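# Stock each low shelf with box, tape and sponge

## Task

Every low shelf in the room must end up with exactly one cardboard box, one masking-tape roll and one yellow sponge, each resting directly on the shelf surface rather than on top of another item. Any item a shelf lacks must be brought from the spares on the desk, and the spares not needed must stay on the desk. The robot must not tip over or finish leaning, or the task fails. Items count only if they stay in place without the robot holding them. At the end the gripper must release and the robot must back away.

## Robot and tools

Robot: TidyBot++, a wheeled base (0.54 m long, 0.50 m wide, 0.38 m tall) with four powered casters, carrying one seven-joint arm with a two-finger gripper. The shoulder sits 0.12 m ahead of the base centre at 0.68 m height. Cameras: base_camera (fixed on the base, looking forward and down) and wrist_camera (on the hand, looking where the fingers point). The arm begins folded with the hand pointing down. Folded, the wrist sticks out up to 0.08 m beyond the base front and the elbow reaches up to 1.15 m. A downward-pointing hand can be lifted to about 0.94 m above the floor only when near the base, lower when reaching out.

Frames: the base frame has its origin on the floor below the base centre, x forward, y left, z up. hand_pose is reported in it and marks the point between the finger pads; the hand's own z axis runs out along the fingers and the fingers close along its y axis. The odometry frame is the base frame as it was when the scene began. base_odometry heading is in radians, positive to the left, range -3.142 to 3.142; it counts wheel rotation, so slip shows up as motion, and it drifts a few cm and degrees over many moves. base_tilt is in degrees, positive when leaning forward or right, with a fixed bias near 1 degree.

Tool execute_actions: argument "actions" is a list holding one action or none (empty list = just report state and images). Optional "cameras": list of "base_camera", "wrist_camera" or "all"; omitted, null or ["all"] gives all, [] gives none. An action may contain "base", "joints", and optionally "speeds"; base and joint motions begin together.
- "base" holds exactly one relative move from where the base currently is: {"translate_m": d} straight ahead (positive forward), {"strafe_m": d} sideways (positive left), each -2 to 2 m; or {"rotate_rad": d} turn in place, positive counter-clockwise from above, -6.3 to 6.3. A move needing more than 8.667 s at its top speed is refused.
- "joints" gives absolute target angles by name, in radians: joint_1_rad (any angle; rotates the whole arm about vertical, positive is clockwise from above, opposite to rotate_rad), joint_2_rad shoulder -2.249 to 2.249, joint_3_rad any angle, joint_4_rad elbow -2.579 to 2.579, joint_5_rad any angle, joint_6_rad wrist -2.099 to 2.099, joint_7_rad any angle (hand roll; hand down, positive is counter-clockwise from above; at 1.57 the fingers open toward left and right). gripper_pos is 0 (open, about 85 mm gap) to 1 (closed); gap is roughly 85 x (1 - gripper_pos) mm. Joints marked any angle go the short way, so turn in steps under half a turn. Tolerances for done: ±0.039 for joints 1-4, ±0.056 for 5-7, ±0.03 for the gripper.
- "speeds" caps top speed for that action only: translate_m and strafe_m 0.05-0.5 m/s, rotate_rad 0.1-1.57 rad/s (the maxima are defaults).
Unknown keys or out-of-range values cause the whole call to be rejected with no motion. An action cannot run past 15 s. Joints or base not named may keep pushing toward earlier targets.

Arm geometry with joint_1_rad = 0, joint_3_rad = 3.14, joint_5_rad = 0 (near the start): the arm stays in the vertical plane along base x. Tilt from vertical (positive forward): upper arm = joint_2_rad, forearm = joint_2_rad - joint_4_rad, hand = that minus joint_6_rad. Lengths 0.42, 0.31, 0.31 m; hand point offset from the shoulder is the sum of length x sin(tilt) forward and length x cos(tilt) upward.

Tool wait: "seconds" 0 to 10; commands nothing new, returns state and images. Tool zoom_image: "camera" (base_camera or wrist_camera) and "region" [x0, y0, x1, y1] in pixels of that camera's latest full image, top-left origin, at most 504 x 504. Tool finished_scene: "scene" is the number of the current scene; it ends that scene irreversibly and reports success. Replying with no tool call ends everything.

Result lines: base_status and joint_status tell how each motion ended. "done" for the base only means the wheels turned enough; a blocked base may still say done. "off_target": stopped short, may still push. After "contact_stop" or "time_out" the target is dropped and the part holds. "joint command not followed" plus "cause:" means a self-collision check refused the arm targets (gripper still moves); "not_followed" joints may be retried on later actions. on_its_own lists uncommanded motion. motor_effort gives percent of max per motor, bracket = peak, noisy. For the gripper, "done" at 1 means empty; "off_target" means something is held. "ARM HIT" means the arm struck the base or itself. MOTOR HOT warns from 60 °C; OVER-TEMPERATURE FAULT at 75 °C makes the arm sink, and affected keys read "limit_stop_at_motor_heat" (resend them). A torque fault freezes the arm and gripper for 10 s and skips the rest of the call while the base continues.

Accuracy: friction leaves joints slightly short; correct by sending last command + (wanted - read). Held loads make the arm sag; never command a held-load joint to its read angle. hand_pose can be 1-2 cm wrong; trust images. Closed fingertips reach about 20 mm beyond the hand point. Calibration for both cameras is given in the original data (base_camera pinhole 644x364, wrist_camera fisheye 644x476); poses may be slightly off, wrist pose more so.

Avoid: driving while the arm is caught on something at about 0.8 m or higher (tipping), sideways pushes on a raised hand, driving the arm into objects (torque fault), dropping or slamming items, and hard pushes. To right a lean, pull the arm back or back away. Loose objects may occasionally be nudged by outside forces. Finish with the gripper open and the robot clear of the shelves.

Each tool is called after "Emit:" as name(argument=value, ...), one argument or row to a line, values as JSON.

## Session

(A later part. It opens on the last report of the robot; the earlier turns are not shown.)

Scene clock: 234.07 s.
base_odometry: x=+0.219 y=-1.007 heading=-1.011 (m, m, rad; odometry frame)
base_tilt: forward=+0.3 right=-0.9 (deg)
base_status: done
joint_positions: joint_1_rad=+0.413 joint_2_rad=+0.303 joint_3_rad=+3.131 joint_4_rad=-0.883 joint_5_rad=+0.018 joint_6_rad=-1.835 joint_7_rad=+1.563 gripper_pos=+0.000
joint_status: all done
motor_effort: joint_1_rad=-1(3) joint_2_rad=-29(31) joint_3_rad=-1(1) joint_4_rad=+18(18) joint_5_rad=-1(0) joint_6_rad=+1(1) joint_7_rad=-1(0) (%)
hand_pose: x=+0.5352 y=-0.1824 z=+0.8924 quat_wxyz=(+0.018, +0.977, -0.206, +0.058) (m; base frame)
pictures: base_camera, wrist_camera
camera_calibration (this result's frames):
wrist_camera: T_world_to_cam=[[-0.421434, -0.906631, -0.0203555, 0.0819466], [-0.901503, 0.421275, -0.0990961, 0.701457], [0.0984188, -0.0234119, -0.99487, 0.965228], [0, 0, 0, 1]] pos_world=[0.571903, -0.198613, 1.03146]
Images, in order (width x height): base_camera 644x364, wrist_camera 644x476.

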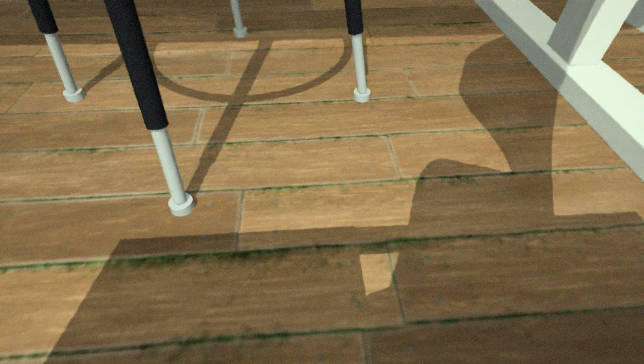

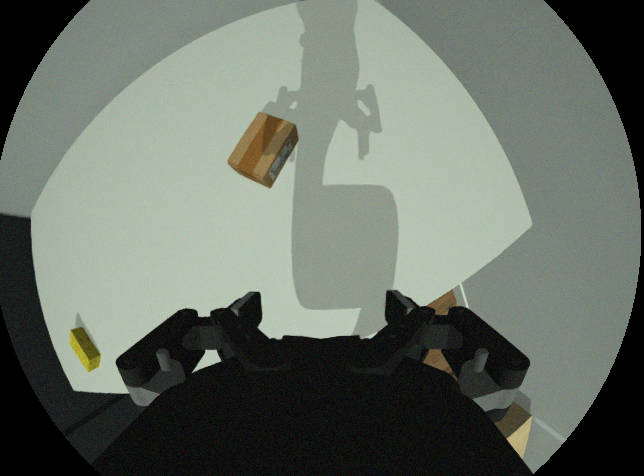

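Emit:
zoom_image(
  camera="wrist_camera",
  region=[200, 90, 340, 210],
)

Region (200, 90, 340, 210) of wrist_camera's 644x476 image, scaled by 3.600; it fills the top 432 rows of this view, and the rest is white.

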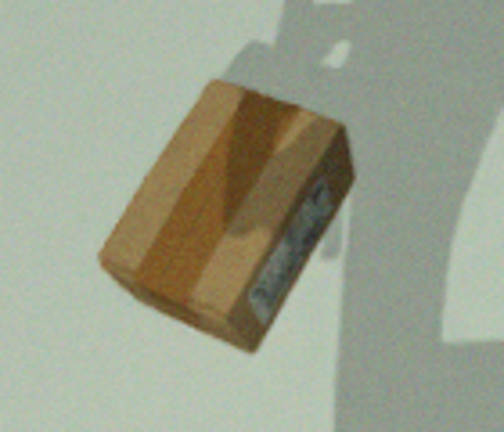

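Emit:
execute_actions(
  actions=[
    {"base": {"translate_m": 0.16}, "joints": {"joint_1_rad": 0.371, "joint_2_rad": 0.468, "joint_4_rad": -0.913, "joint_6_rad": -1.744, "joint_7_rad": 1.01}},
  ],
)

Scene clock: 256.73 s.
base_odometry: x=+0.304 y=-1.143 heading=-1.011 (m, m, rad; odometry frame)
base_tilt: forward=+0.4 right=-0.9 (deg)
base_status: done
joint_positions: joint_1_rad=+0.377 joint_2_rad=+0.477 joint_3_rad=+3.131 joint_4_rad=-0.898 joint_5_rad=+0.018 joint_6_rad=-1.758 joint_7_rad=+1.037 gripper_pos=+0.000
joint_status: all done
motor_effort: joint_1_rad=-1(0) joint_2_rad=-33(42) joint_3_rad=-1(1) joint_4_rad=+18(19) joint_5_rad=-1(0) joint_6_rad=+0(1) joint_7_rad=+0(1) (%)
hand_pose: x=+0.5878 y=-0.1853 z=+0.8052 quat_wxyz=(+0.006, +0.899, -0.437, +0.004) (m; base frame)
pictures: base_camera, wrist_camera
camera_calibration (this result's frames):
wrist_camera: T_world_to_cam=[[-0.798787, -0.601147, -0.0237129, 0.380819], [-0.601458, 0.798857, 0.00870952, 0.548209], [0.0137075, 0.0212193, -0.999681, 0.935204], [0, 0, 0, 1]] pos_world=[0.621099, -0.228857, 0.939161]
Images, in order (width x height): base_camera 644x364, wrist_camera 644x476.

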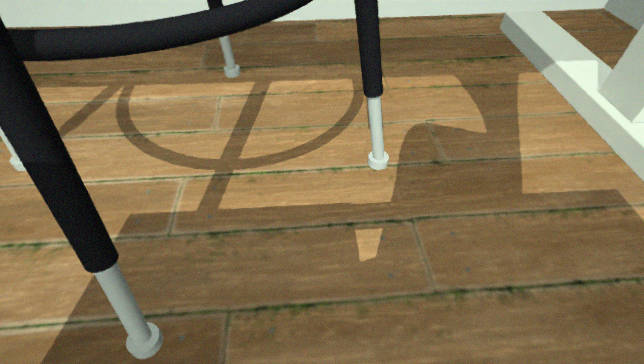

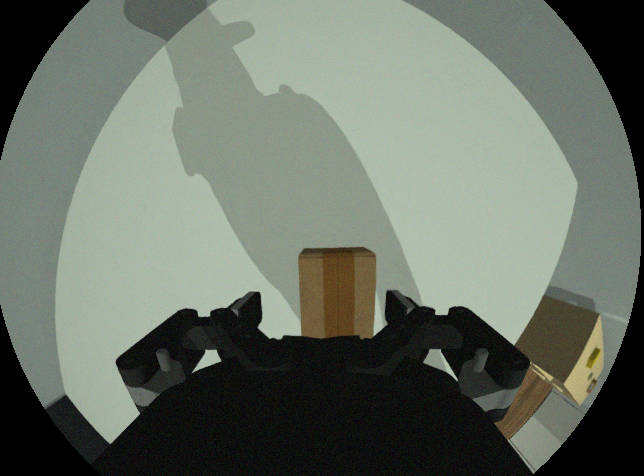

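Emit:
zoom_image(
  camera="wrist_camera",
  region=[230, 230, 430, 350],
)

Region (230, 230, 430, 350) of wrist_camera's 644x476 image, scaled by 2.520; it fills the top 302 rows of this view, and the rest is white.

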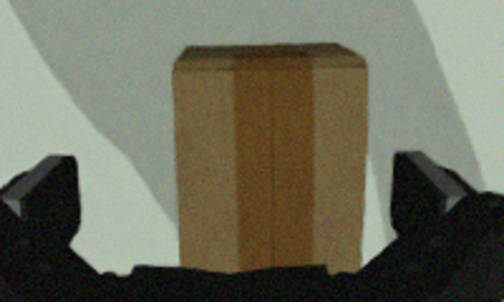

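Emit:
execute_actions(
  actions=[
    {"joints": {"joint_1_rad": 0.405, "joint_2_rad": 0.418, "joint_4_rad": -1.03, "joint_6_rad": -1.663}},
  ],
  cameras=["wrist_camera"],
)

Emit:
zoom_image(
  camera="wrist_camera",
  region=[230, 230, 430, 350],
)

Scene clock: 271.87 s.
base_odometry: x=+0.304 y=-1.143 heading=-1.011 (m, m, rad; odometry frame)
base_tilt: forward=+0.4 right=-0.8 (deg)
base_status: not commanded
joint_positions: joint_1_rad=+0.394 joint_2_rad=+0.434 joint_3_rad=+3.131 joint_4_rad=-1.010 joint_5_rad=+0.018 joint_6_rad=-1.685 joint_7_rad=+1.037 gripper_pos=+0.000
joint_status: all done
motor_effort: joint_1_rad=+0(0) joint_2_rad=-32(34) joint_3_rad=-1(1) joint_4_rad=+18(19) joint_5_rad=-1(1) joint_6_rad=+0(0) joint_7_rad=+0(0) (%)
hand_pose: x=+0.5736 y=-0.1890 z=+0.7919 quat_wxyz=(+0.006, +0.896, -0.444, +0.006) (m; base frame)
pictures: wrist_camera
camera_calibration (this result's frames):
wrist_camera: T_world_to_cam=[[-0.80834, -0.588175, -0.0252354, 0.376131], [-0.588459, 0.808511, 0.00511423, 0.540021], [0.017395, 0.0189841, -0.999668, 0.919599], [0, 0, 0, 1]] pos_world=[0.605826, -0.23284, 0.926025]
Images, in order (width x height): wrist_camera 644x476.

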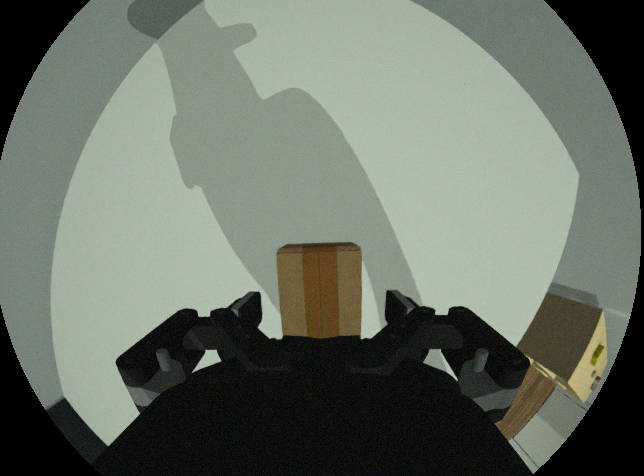

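Region (230, 230, 430, 350) of wrist_camera's 644x476 image, scaled by 2.520; it fills the top 302 rows of this view, and the rest is white.

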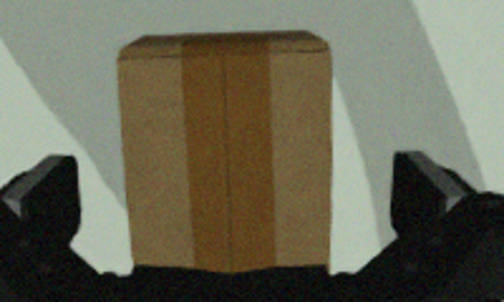

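Emit:
execute_actions(
  actions=[
    {"joints": {"joint_4_rad": -1.142, "joint_6_rad": -1.553, "joint_7_rad": 1.085}},
  ],
  cameras=["wrist_camera"],
)

Scene clock: 276.90 s.
base_odometry: x=+0.304 y=-1.143 heading=-1.011 (m, m, rad; odometry frame)
base_tilt: forward=+0.4 right=-0.9 (deg)
base_status: not commanded
joint_positions: joint_1_rad=+0.394 joint_2_rad=+0.429 joint_3_rad=+3.131 joint_4_rad=-1.125 joint_5_rad=+0.018 joint_6_rad=-1.574 joint_7_rad=+1.051 gripper_pos=+0.000
joint_status: all done
motor_effort: joint_1_rad=-2(1) joint_2_rad=-33(34) joint_3_rad=-1(0) joint_4_rad=+18(19) joint_5_rad=+0(1) joint_6_rad=+0(1) joint_7_rad=+0(0) (%)
hand_pose: x=+0.5746 y=-0.1893 z=+0.7584 quat_wxyz=(+0.006, +0.899, -0.437, +0.007) (m; base frame)
pictures: wrist_camera
camera_calibration (this result's frames):
wrist_camera: T_world_to_cam=[[-0.798972, -0.60082, -0.0256692, 0.368465], [-0.601091, 0.799172, 0.00371795, 0.547508], [0.0182803, 0.0184001, -0.999664, 0.885509], [0, 0, 0, 1]] pos_world=[0.607308, -0.232465, 0.892634]
Images, in order (width x height): wrist_camera 644x476.

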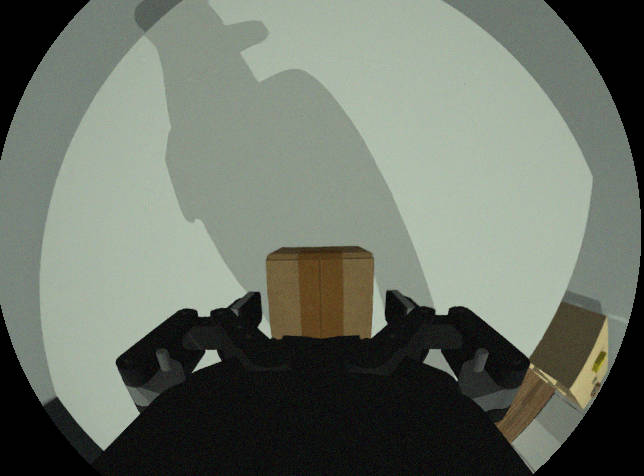

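Emit:
execute_actions(
  actions=[
    {"joints": {"gripper_pos": 1.0}},
  ],
  cameras=["wrist_camera"],
)

Scene clock: 279.70 s.
base_odometry: x=+0.304 y=-1.143 heading=-1.011 (m, m, rad; odometry frame)
base_tilt: forward=+0.4 right=-0.9 (deg)
base_status: not commanded
joint_positions: joint_1_rad=+0.394 joint_2_rad=+0.424 joint_3_rad=+3.131 joint_4_rad=-1.128 joint_5_rad=+0.018 joint_6_rad=-1.573 joint_7_rad=+1.051 gripper_pos=+0.349
joint_status: gripper_pos off_target (ended at +0.349, target +1.000)
motor_effort: joint_1_rad=-1(2) joint_2_rad=-33(34) joint_3_rad=+0(1) joint_4_rad=+19(19) joint_5_rad=-1(1) joint_6_rad=+0(2) joint_7_rad=+0(0) (%)
hand_pose: x=+0.5736 y=-0.1889 z=+0.7602 quat_wxyz=(+0.006, +0.899, -0.437, +0.009) (m; base frame)
pictures: wrist_camera
camera_calibration (this result's frames):
wrist_camera: T_world_to_cam=[[-0.798894, -0.600853, -0.0272641, 0.369105], [-0.601097, 0.799175, 0.000963392, 0.548662], [0.02121, 0.017158, -0.999628, 0.885324], [0, 0, 0, 1]] pos_world=[0.605897, -0.23189, 0.894529]
Images, in order (width x height): wrist_camera 644x476.

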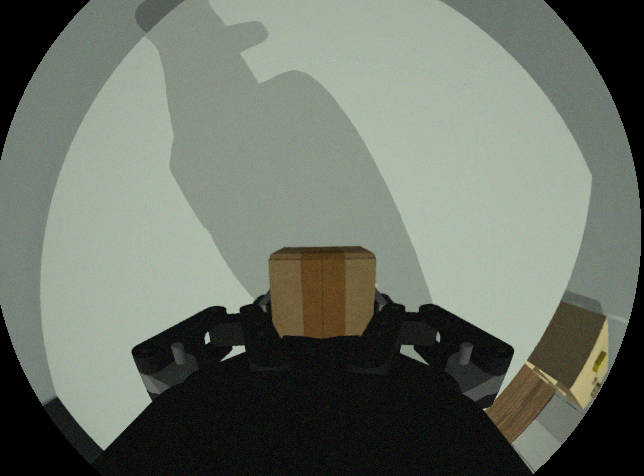

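Emit:
execute_actions(
  actions=[
    {"base": {"translate_m": -0.15}, "joints": {"joint_2_rad": 0.33, "joint_4_rad": -0.99, "joint_6_rad": -1.79}},
  ],
  cameras=["wrist_camera"],
)

Emit:
execute_actions(
  actions=[
    {"base": {"translate_m": -1.95}, "joints": {"joint_1_rad": -1.57, "joint_2_rad": 0.15, "joint_4_rad": -1.25, "joint_6_rad": -1.7, "joint_7_rad": 1.6}},
  ],
)

Scene clock: 306.03 s.
base_odometry: x=+0.225 y=-1.016 heading=-1.012 (m, m, rad; odometry frame)
base_tilt: forward=+0.3 right=-0.8 (deg)
base_status: done
joint_positions: joint_1_rad=+0.398 joint_2_rad=+0.325 joint_3_rad=+3.131 joint_4_rad=-1.011 joint_5_rad=+0.018 joint_6_rad=-1.777 joint_7_rad=+1.051 gripper_pos=+0.349
joint_status: all done
motor_effort: joint_1_rad=-2(3) joint_2_rad=-29(38) joint_3_rad=-1(1) joint_4_rad=+18(19) joint_5_rad=-1(1) joint_6_rad=+0(1) joint_7_rad=+0(1) (%)
hand_pose: x=+0.5328 y=-0.1740 z=+0.8427 quat_wxyz=(+0.006, +0.898, -0.440, +0.015) (m; base frame)
pictures: wrist_camera
camera_calibration (this result's frames):
wrist_camera: T_world_to_cam=[[-0.802609, -0.595583, -0.0331448, 0.35554], [-0.595622, 0.803205, -0.00976982, 0.518959], [0.0324408, 0.0119004, -0.999403, 0.961322], [0, 0, 0, 1]] pos_world=[0.563278, -0.216517, 0.977602]
Images, in order (width x height): wrist_camera 644x476.

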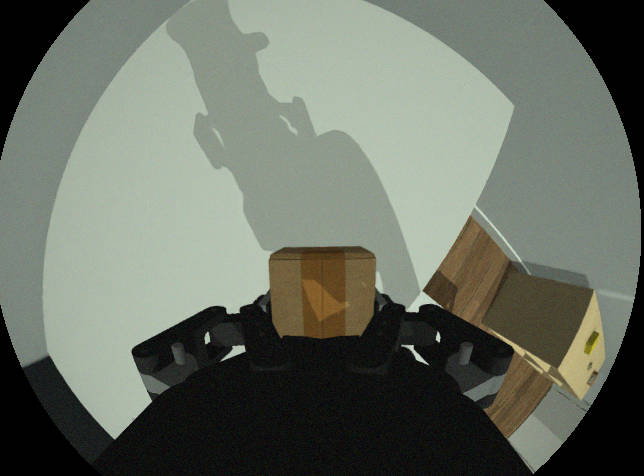

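Scene clock: 311.30 s.
base_odometry: x=-0.808 y=+0.639 heading=-1.012 (m, m, rad; odometry frame)
base_tilt: forward=+0.3 right=-0.9 (deg)
base_status: done
joint_positions: joint_1_rad=-1.566 joint_2_rad=+0.171 joint_3_rad=+3.131 joint_4_rad=-1.231 joint_5_rad=+0.018 joint_6_rad=-1.722 joint_7_rad=+1.565 gripper_pos=+0.349
joint_status: all done
motor_effort: joint_1_rad=-1(2) joint_2_rad=-23(31) joint_3_rad=+0(1) joint_4_rad=+18(18) joint_5_rad=-1(0) joint_6_rad=-1(2) joint_7_rad=-1(0) (%)
hand_pose: x=+0.1210 y=+0.3869 z=+0.8380 quat_wxyz=(-0.001, +0.708, +0.706, +0.012) (m; base frame)
pictures: base_camera, wrist_camera
camera_calibration (this result's frames):
wrist_camera: T_world_to_cam=[[0.999603, -0.0237815, -0.0151324, -0.0954579], [-0.0237216, -0.99971, 0.00413149, 0.439815], [-0.0152262, -0.00377088, -0.999877, 0.975607], [0, 0, 0, 1]] pos_world=[0.120708, 0.441096, 0.972225]
Images, in order (width x height): base_camera 644x364, wrist_camera 644x476.

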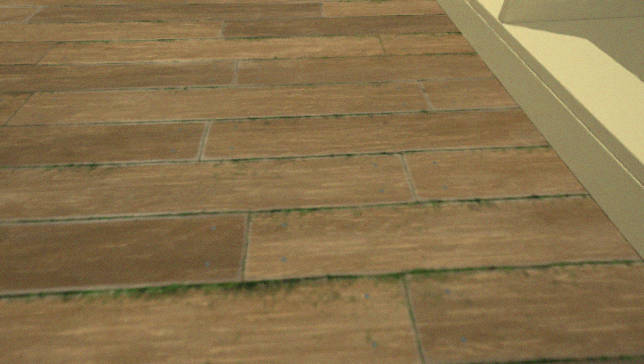

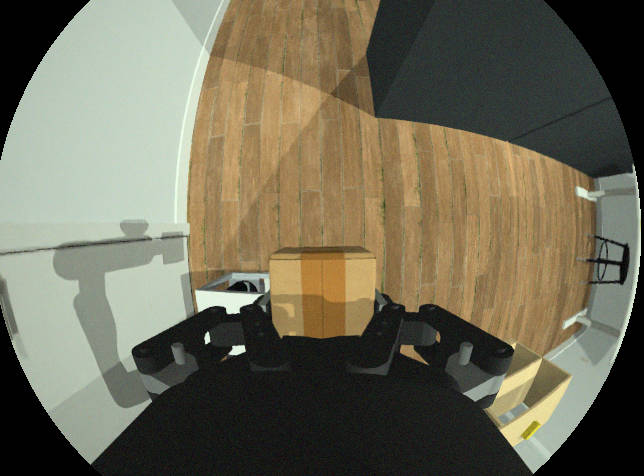

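Emit:
execute_actions(
  actions=[
    {"base": {"strafe_m": 2.0}},
  ],
)

Scene clock: 319.00 s.
base_odometry: x=+0.888 y=+1.700 heading=-1.012 (m, m, rad; odometry frame)
base_tilt: forward=+0.3 right=-0.9 (deg)
base_status: done
joint_positions: joint_1_rad=-1.566 joint_2_rad=+0.159 joint_3_rad=+3.131 joint_4_rad=-1.234 joint_5_rad=+0.018 joint_6_rad=-1.717 joint_7_rad=+1.565 gripper_pos=+0.349
joint_status: not commanded
motor_effort: joint_1_rad=+0(2) joint_2_rad=-24(27) joint_3_rad=+0(0) joint_4_rad=+19(20) joint_5_rad=-1(0) joint_6_rad=+0(0) joint_7_rad=+0(0) (%)
hand_pose: x=+0.1210 y=+0.3856 z=+0.8418 quat_wxyz=(-0.006, +0.708, +0.706, +0.017) (m; base frame)
pictures: base_camera, wrist_camera
camera_calibration (this result's frames):
wrist_camera: T_world_to_cam=[[0.999606, -0.0234655, -0.0154161, -0.0953025], [-0.0236277, -0.999666, -0.0104259, 0.45082], [-0.0151663, 0.010786, -0.999827, 0.973687], [0, 0, 0, 1]] pos_world=[0.120684, 0.437931, 0.976749]
Images, in order (width x height): base_camera 644x364, wrist_camera 644x476.

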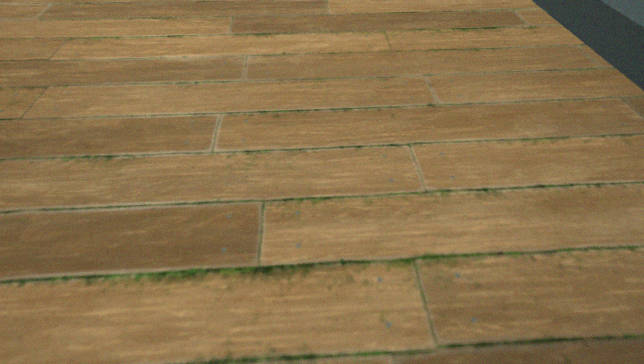

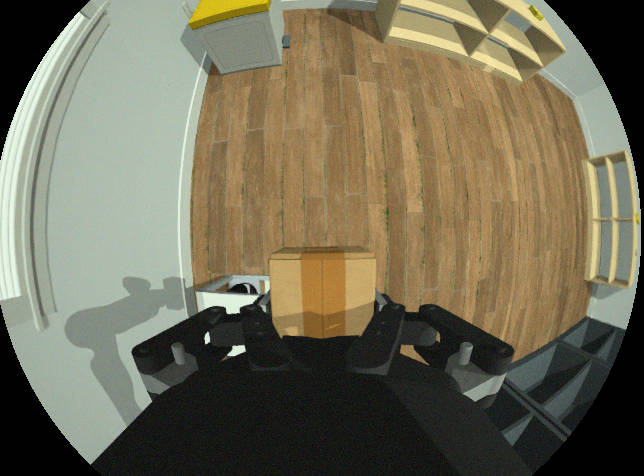

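Emit:
execute_actions(
  actions=[
    {"base": {"translate_m": 2.0}, "joints": {"joint_1_rad": -0.4, "joint_6_rad": -1.55}},
  ],
)

Scene clock: 326.07 s.
base_odometry: x=+1.949 y=+0.004 heading=-1.012 (m, m, rad; odometry frame)
base_tilt: forward=+0.3 right=-0.9 (deg)
base_status: done
joint_positions: joint_1_rad=-0.408 joint_2_rad=+0.159 joint_3_rad=+3.133 joint_4_rad=-1.235 joint_5_rad=+0.018 joint_6_rad=-1.568 joint_7_rad=+1.565 gripper_pos=+0.349
joint_status: all done
motor_effort: joint_1_rad=-1(0) joint_2_rad=-25(27) joint_3_rad=-1(2) joint_4_rad=+19(20) joint_5_rad=-1(0) joint_6_rad=+1(2) joint_7_rad=+0(1) (%)
hand_pose: x=+0.5154 y=+0.1704 z=+0.8462 quat_wxyz=(-0.011, +0.975, +0.202, +0.089) (m; base frame)
pictures: base_camera, wrist_camera
camera_calibration (this result's frames):
wrist_camera: T_world_to_cam=[[0.381531, -0.924167, -0.0186909, -0.0196703], [-0.913982, -0.374151, -0.156995, 0.721318], [0.138096, 0.0769814, -0.987423, 0.88562], [0, 0, 0, 1]] pos_world=[0.544476, 0.183527, 0.987356]
Images, in order (width x height): base_camera 644x364, wrist_camera 644x476.

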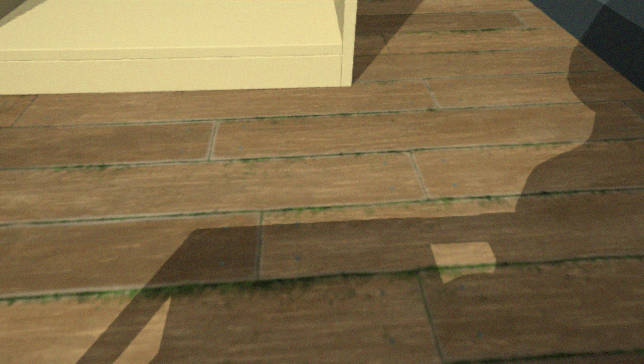

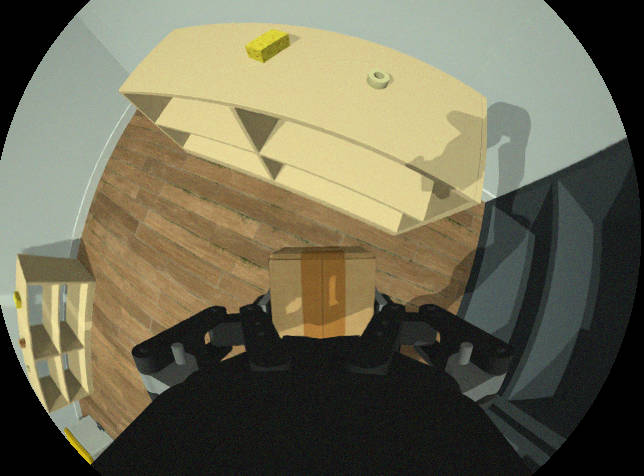

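Emit:
zoom_image(
  camera="wrist_camera",
  region=[330, 40, 530, 250],
)

Region (330, 40, 530, 250) of wrist_camera's 644x476 image, scaled by 2.400; it fills the left 480 columns of this view, and the rest is white.

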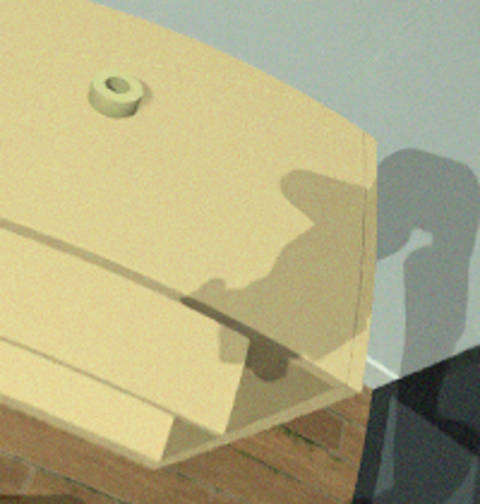

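Emit:
execute_actions(
  actions=[
    {"base": {"translate_m": 0.33}, "joints": {"joint_1_rad": -0.11, "joint_2_rad": 0.5, "joint_4_rad": -1.293, "joint_6_rad": -1.328, "joint_7_rad": 1.43}},
  ],
)

Scene clock: 342.93 s.
base_odometry: x=+2.124 y=-0.275 heading=-1.011 (m, m, rad; odometry frame)
base_tilt: forward=+0.4 right=-0.9 (deg)
base_status: done
joint_positions: joint_1_rad=-0.111 joint_2_rad=+0.518 joint_3_rad=+3.133 joint_4_rad=-1.278 joint_5_rad=+0.018 joint_6_rad=-1.343 joint_7_rad=+1.465 gripper_pos=+0.349
joint_status: all done
motor_effort: joint_1_rad=-1(1) joint_2_rad=-36(43) joint_3_rad=-1(2) joint_4_rad=+18(20) joint_5_rad=-1(0) joint_6_rad=-1(2) joint_7_rad=+0(1) (%)
hand_pose: x=+0.6313 y=+0.0572 z=+0.6662 quat_wxyz=(+0.006, +1.000, +0.008, +0.002) (m; base frame)
pictures: base_camera, wrist_camera
camera_calibration (this result's frames):
wrist_camera: T_world_to_cam=[[-0.00493227, -0.999829, -0.0178302, 0.0757768], [-0.999842, 0.00462648, 0.0171507, 0.673226], [-0.0170653, 0.017912, -0.999694, 0.810063], [0, 0, 0, 1]] pos_world=[0.687317, 0.0581394, 0.79962]
Images, in order (width x height): base_camera 644x364, wrist_camera 644x476.

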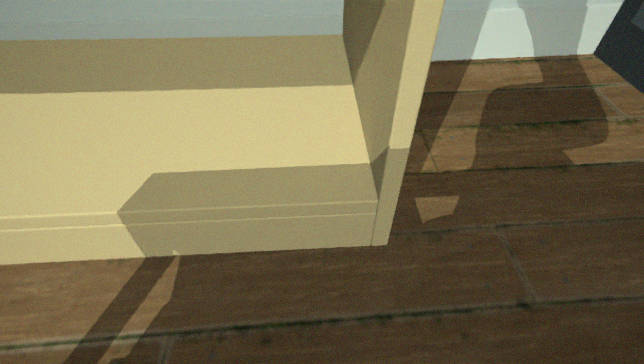

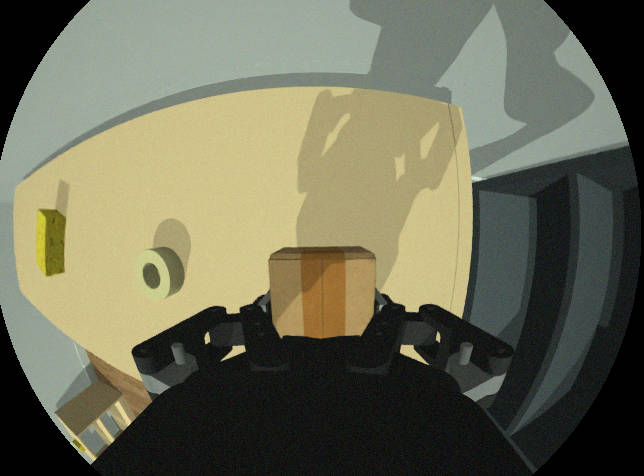

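Emit:
execute_actions(
  actions=[
    {"joints": {"joint_2_rad": 0.512, "joint_4_rad": -1.357, "joint_6_rad": -1.245}},
  ],
  cameras=["wrist_camera"],
)

Scene clock: 346.30 s.
base_odometry: x=+2.124 y=-0.275 heading=-1.011 (m, m, rad; odometry frame)
base_tilt: forward=+0.4 right=-0.9 (deg)
base_status: not commanded
joint_positions: joint_1_rad=-0.111 joint_2_rad=+0.515 joint_3_rad=+3.133 joint_4_rad=-1.338 joint_5_rad=+0.018 joint_6_rad=-1.266 joint_7_rad=+1.465 gripper_pos=+0.349
joint_status: all done
motor_effort: joint_1_rad=-1(0) joint_2_rad=-34(38) joint_3_rad=-1(1) joint_4_rad=+16(18) joint_5_rad=-1(1) joint_6_rad=+0(0) joint_7_rad=+0(1) (%)
hand_pose: x=+0.6317 y=+0.0574 z=+0.6494 quat_wxyz=(+0.005, +1.000, +0.009, +0.012) (m; base frame)
pictures: wrist_camera
camera_calibration (this result's frames):
wrist_camera: T_world_to_cam=[[-0.00333503, -0.999784, -0.0205039, 0.0764366], [-0.999992, 0.00337555, -0.00194157, 0.686451], [0.00201036, 0.0204973, -0.999788, 0.781147], [0, 0, 0, 1]] pos_world=[0.68513, 0.0580916, 0.783881]
Images, in order (width x height): wrist_camera 644x476.

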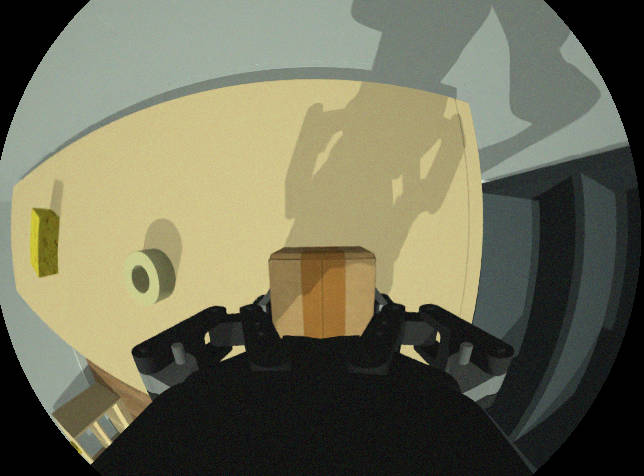

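Effort readings show light contact with the shelf. Releasing the box.

Emit:
execute_actions(
  actions=[
    {"joints": {"gripper_pos": 0.05}},
  ],
  cameras=["wrist_camera"],
)

Scene clock: 348.50 s.
base_odometry: x=+2.124 y=-0.275 heading=-1.011 (m, m, rad; odometry frame)
base_tilt: forward=+0.4 right=-0.9 (deg)
base_status: not commanded
joint_positions: joint_1_rad=-0.111 joint_2_rad=+0.515 joint_3_rad=+3.133 joint_4_rad=-1.338 joint_5_rad=+0.018 joint_6_rad=-1.266 joint_7_rad=+1.465 gripper_pos=+0.050
joint_status: all done
motor_effort: joint_1_rad=-1(0) joint_2_rad=-35(35) joint_3_rad=-1(1) joint_4_rad=+17(18) joint_5_rad=-1(1) joint_6_rad=+0(0) joint_7_rad=-1(0) (%)
hand_pose: x=+0.6317 y=+0.0574 z=+0.6494 quat_wxyz=(+0.005, +1.000, +0.009, +0.012) (m; base frame)
pictures: wrist_camera
camera_calibration (this result's frames):
wrist_camera: T_world_to_cam=[[-0.00333506, -0.999784, -0.0205037, 0.0764357], [-0.999992, 0.00337554, -0.00193974, 0.686443], [0.00200853, 0.0204971, -0.999788, 0.781151], [0, 0, 0, 1]] pos_world=[0.685124, 0.0580908, 0.783884]
Images, in order (width x height): wrist_camera 644x476.

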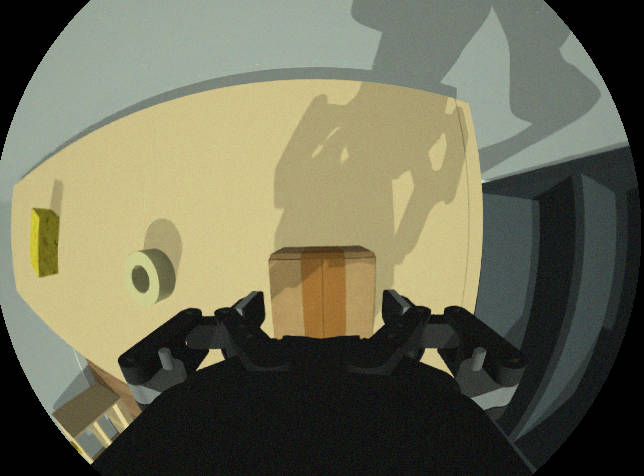

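Emit:
execute_actions(
  actions=[
    {"base": {"translate_m": -0.35}, "joints": {"joint_2_rad": -0.1, "joint_4_rad": -1.4, "joint_6_rad": -1.25}},
  ],
)

Scene clock: 353.20 s.
base_odometry: x=+1.939 y=+0.022 heading=-1.012 (m, m, rad; odometry frame)
base_tilt: forward=+0.3 right=-0.9 (deg)
base_status: done
joint_positions: joint_1_rad=-0.111 joint_2_rad=-0.111 joint_3_rad=+3.133 joint_4_rad=-1.378 joint_5_rad=+0.017 joint_6_rad=-1.264 joint_7_rad=+1.465 gripper_pos=+0.050
joint_status: all done
motor_effort: joint_1_rad=-1(5) joint_2_rad=-15(39) joint_3_rad=+0(2) joint_4_rad=+21(21) joint_5_rad=-1(1) joint_6_rad=+5(6) joint_7_rad=+0(1) (%)
hand_pose: x=+0.5483 y=+0.0480 z=+0.9392 quat_wxyz=(-0.025, +0.954, +0.007, +0.300) (m; base frame)
pictures: base_camera, wrist_camera
camera_calibration (this result's frames):
wrist_camera: T_world_to_cam=[[0.0270316, -0.996396, -0.0804067, 0.112152], [-0.832631, 0.0220684, -0.553389, 1.02886], [0.553169, 0.0819081, -0.829033, 0.605794], [0, 0, 0, 1]] pos_world=[0.518521, 0.0394226, 1.0806]
Images, in order (width x height): base_camera 644x364, wrist_camera 644x476.

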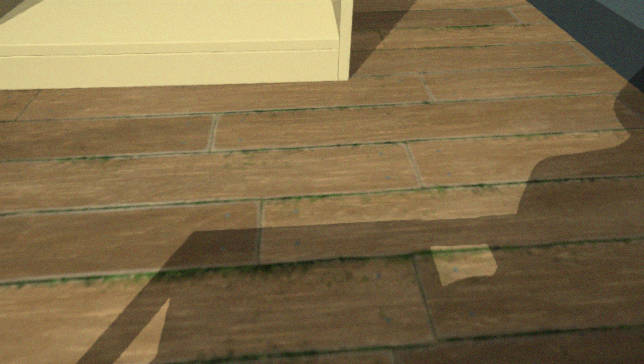

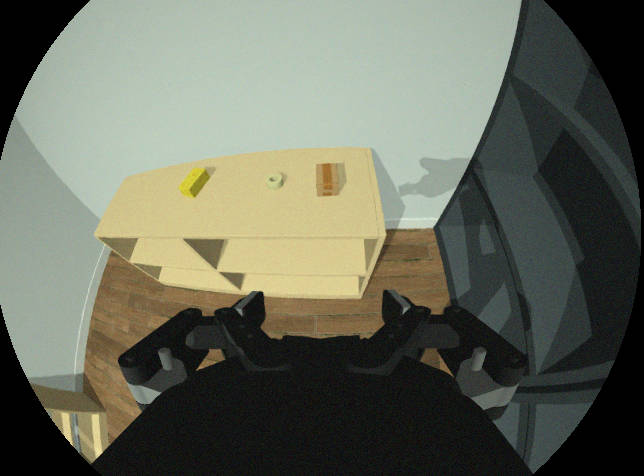

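All three shelves now have a box, a tape roll and a sponge, with the spare sponge left on the desk and the arm clear.

Emit:
finished_scene(
  scene=1,
)

The scene is finished: the task was done.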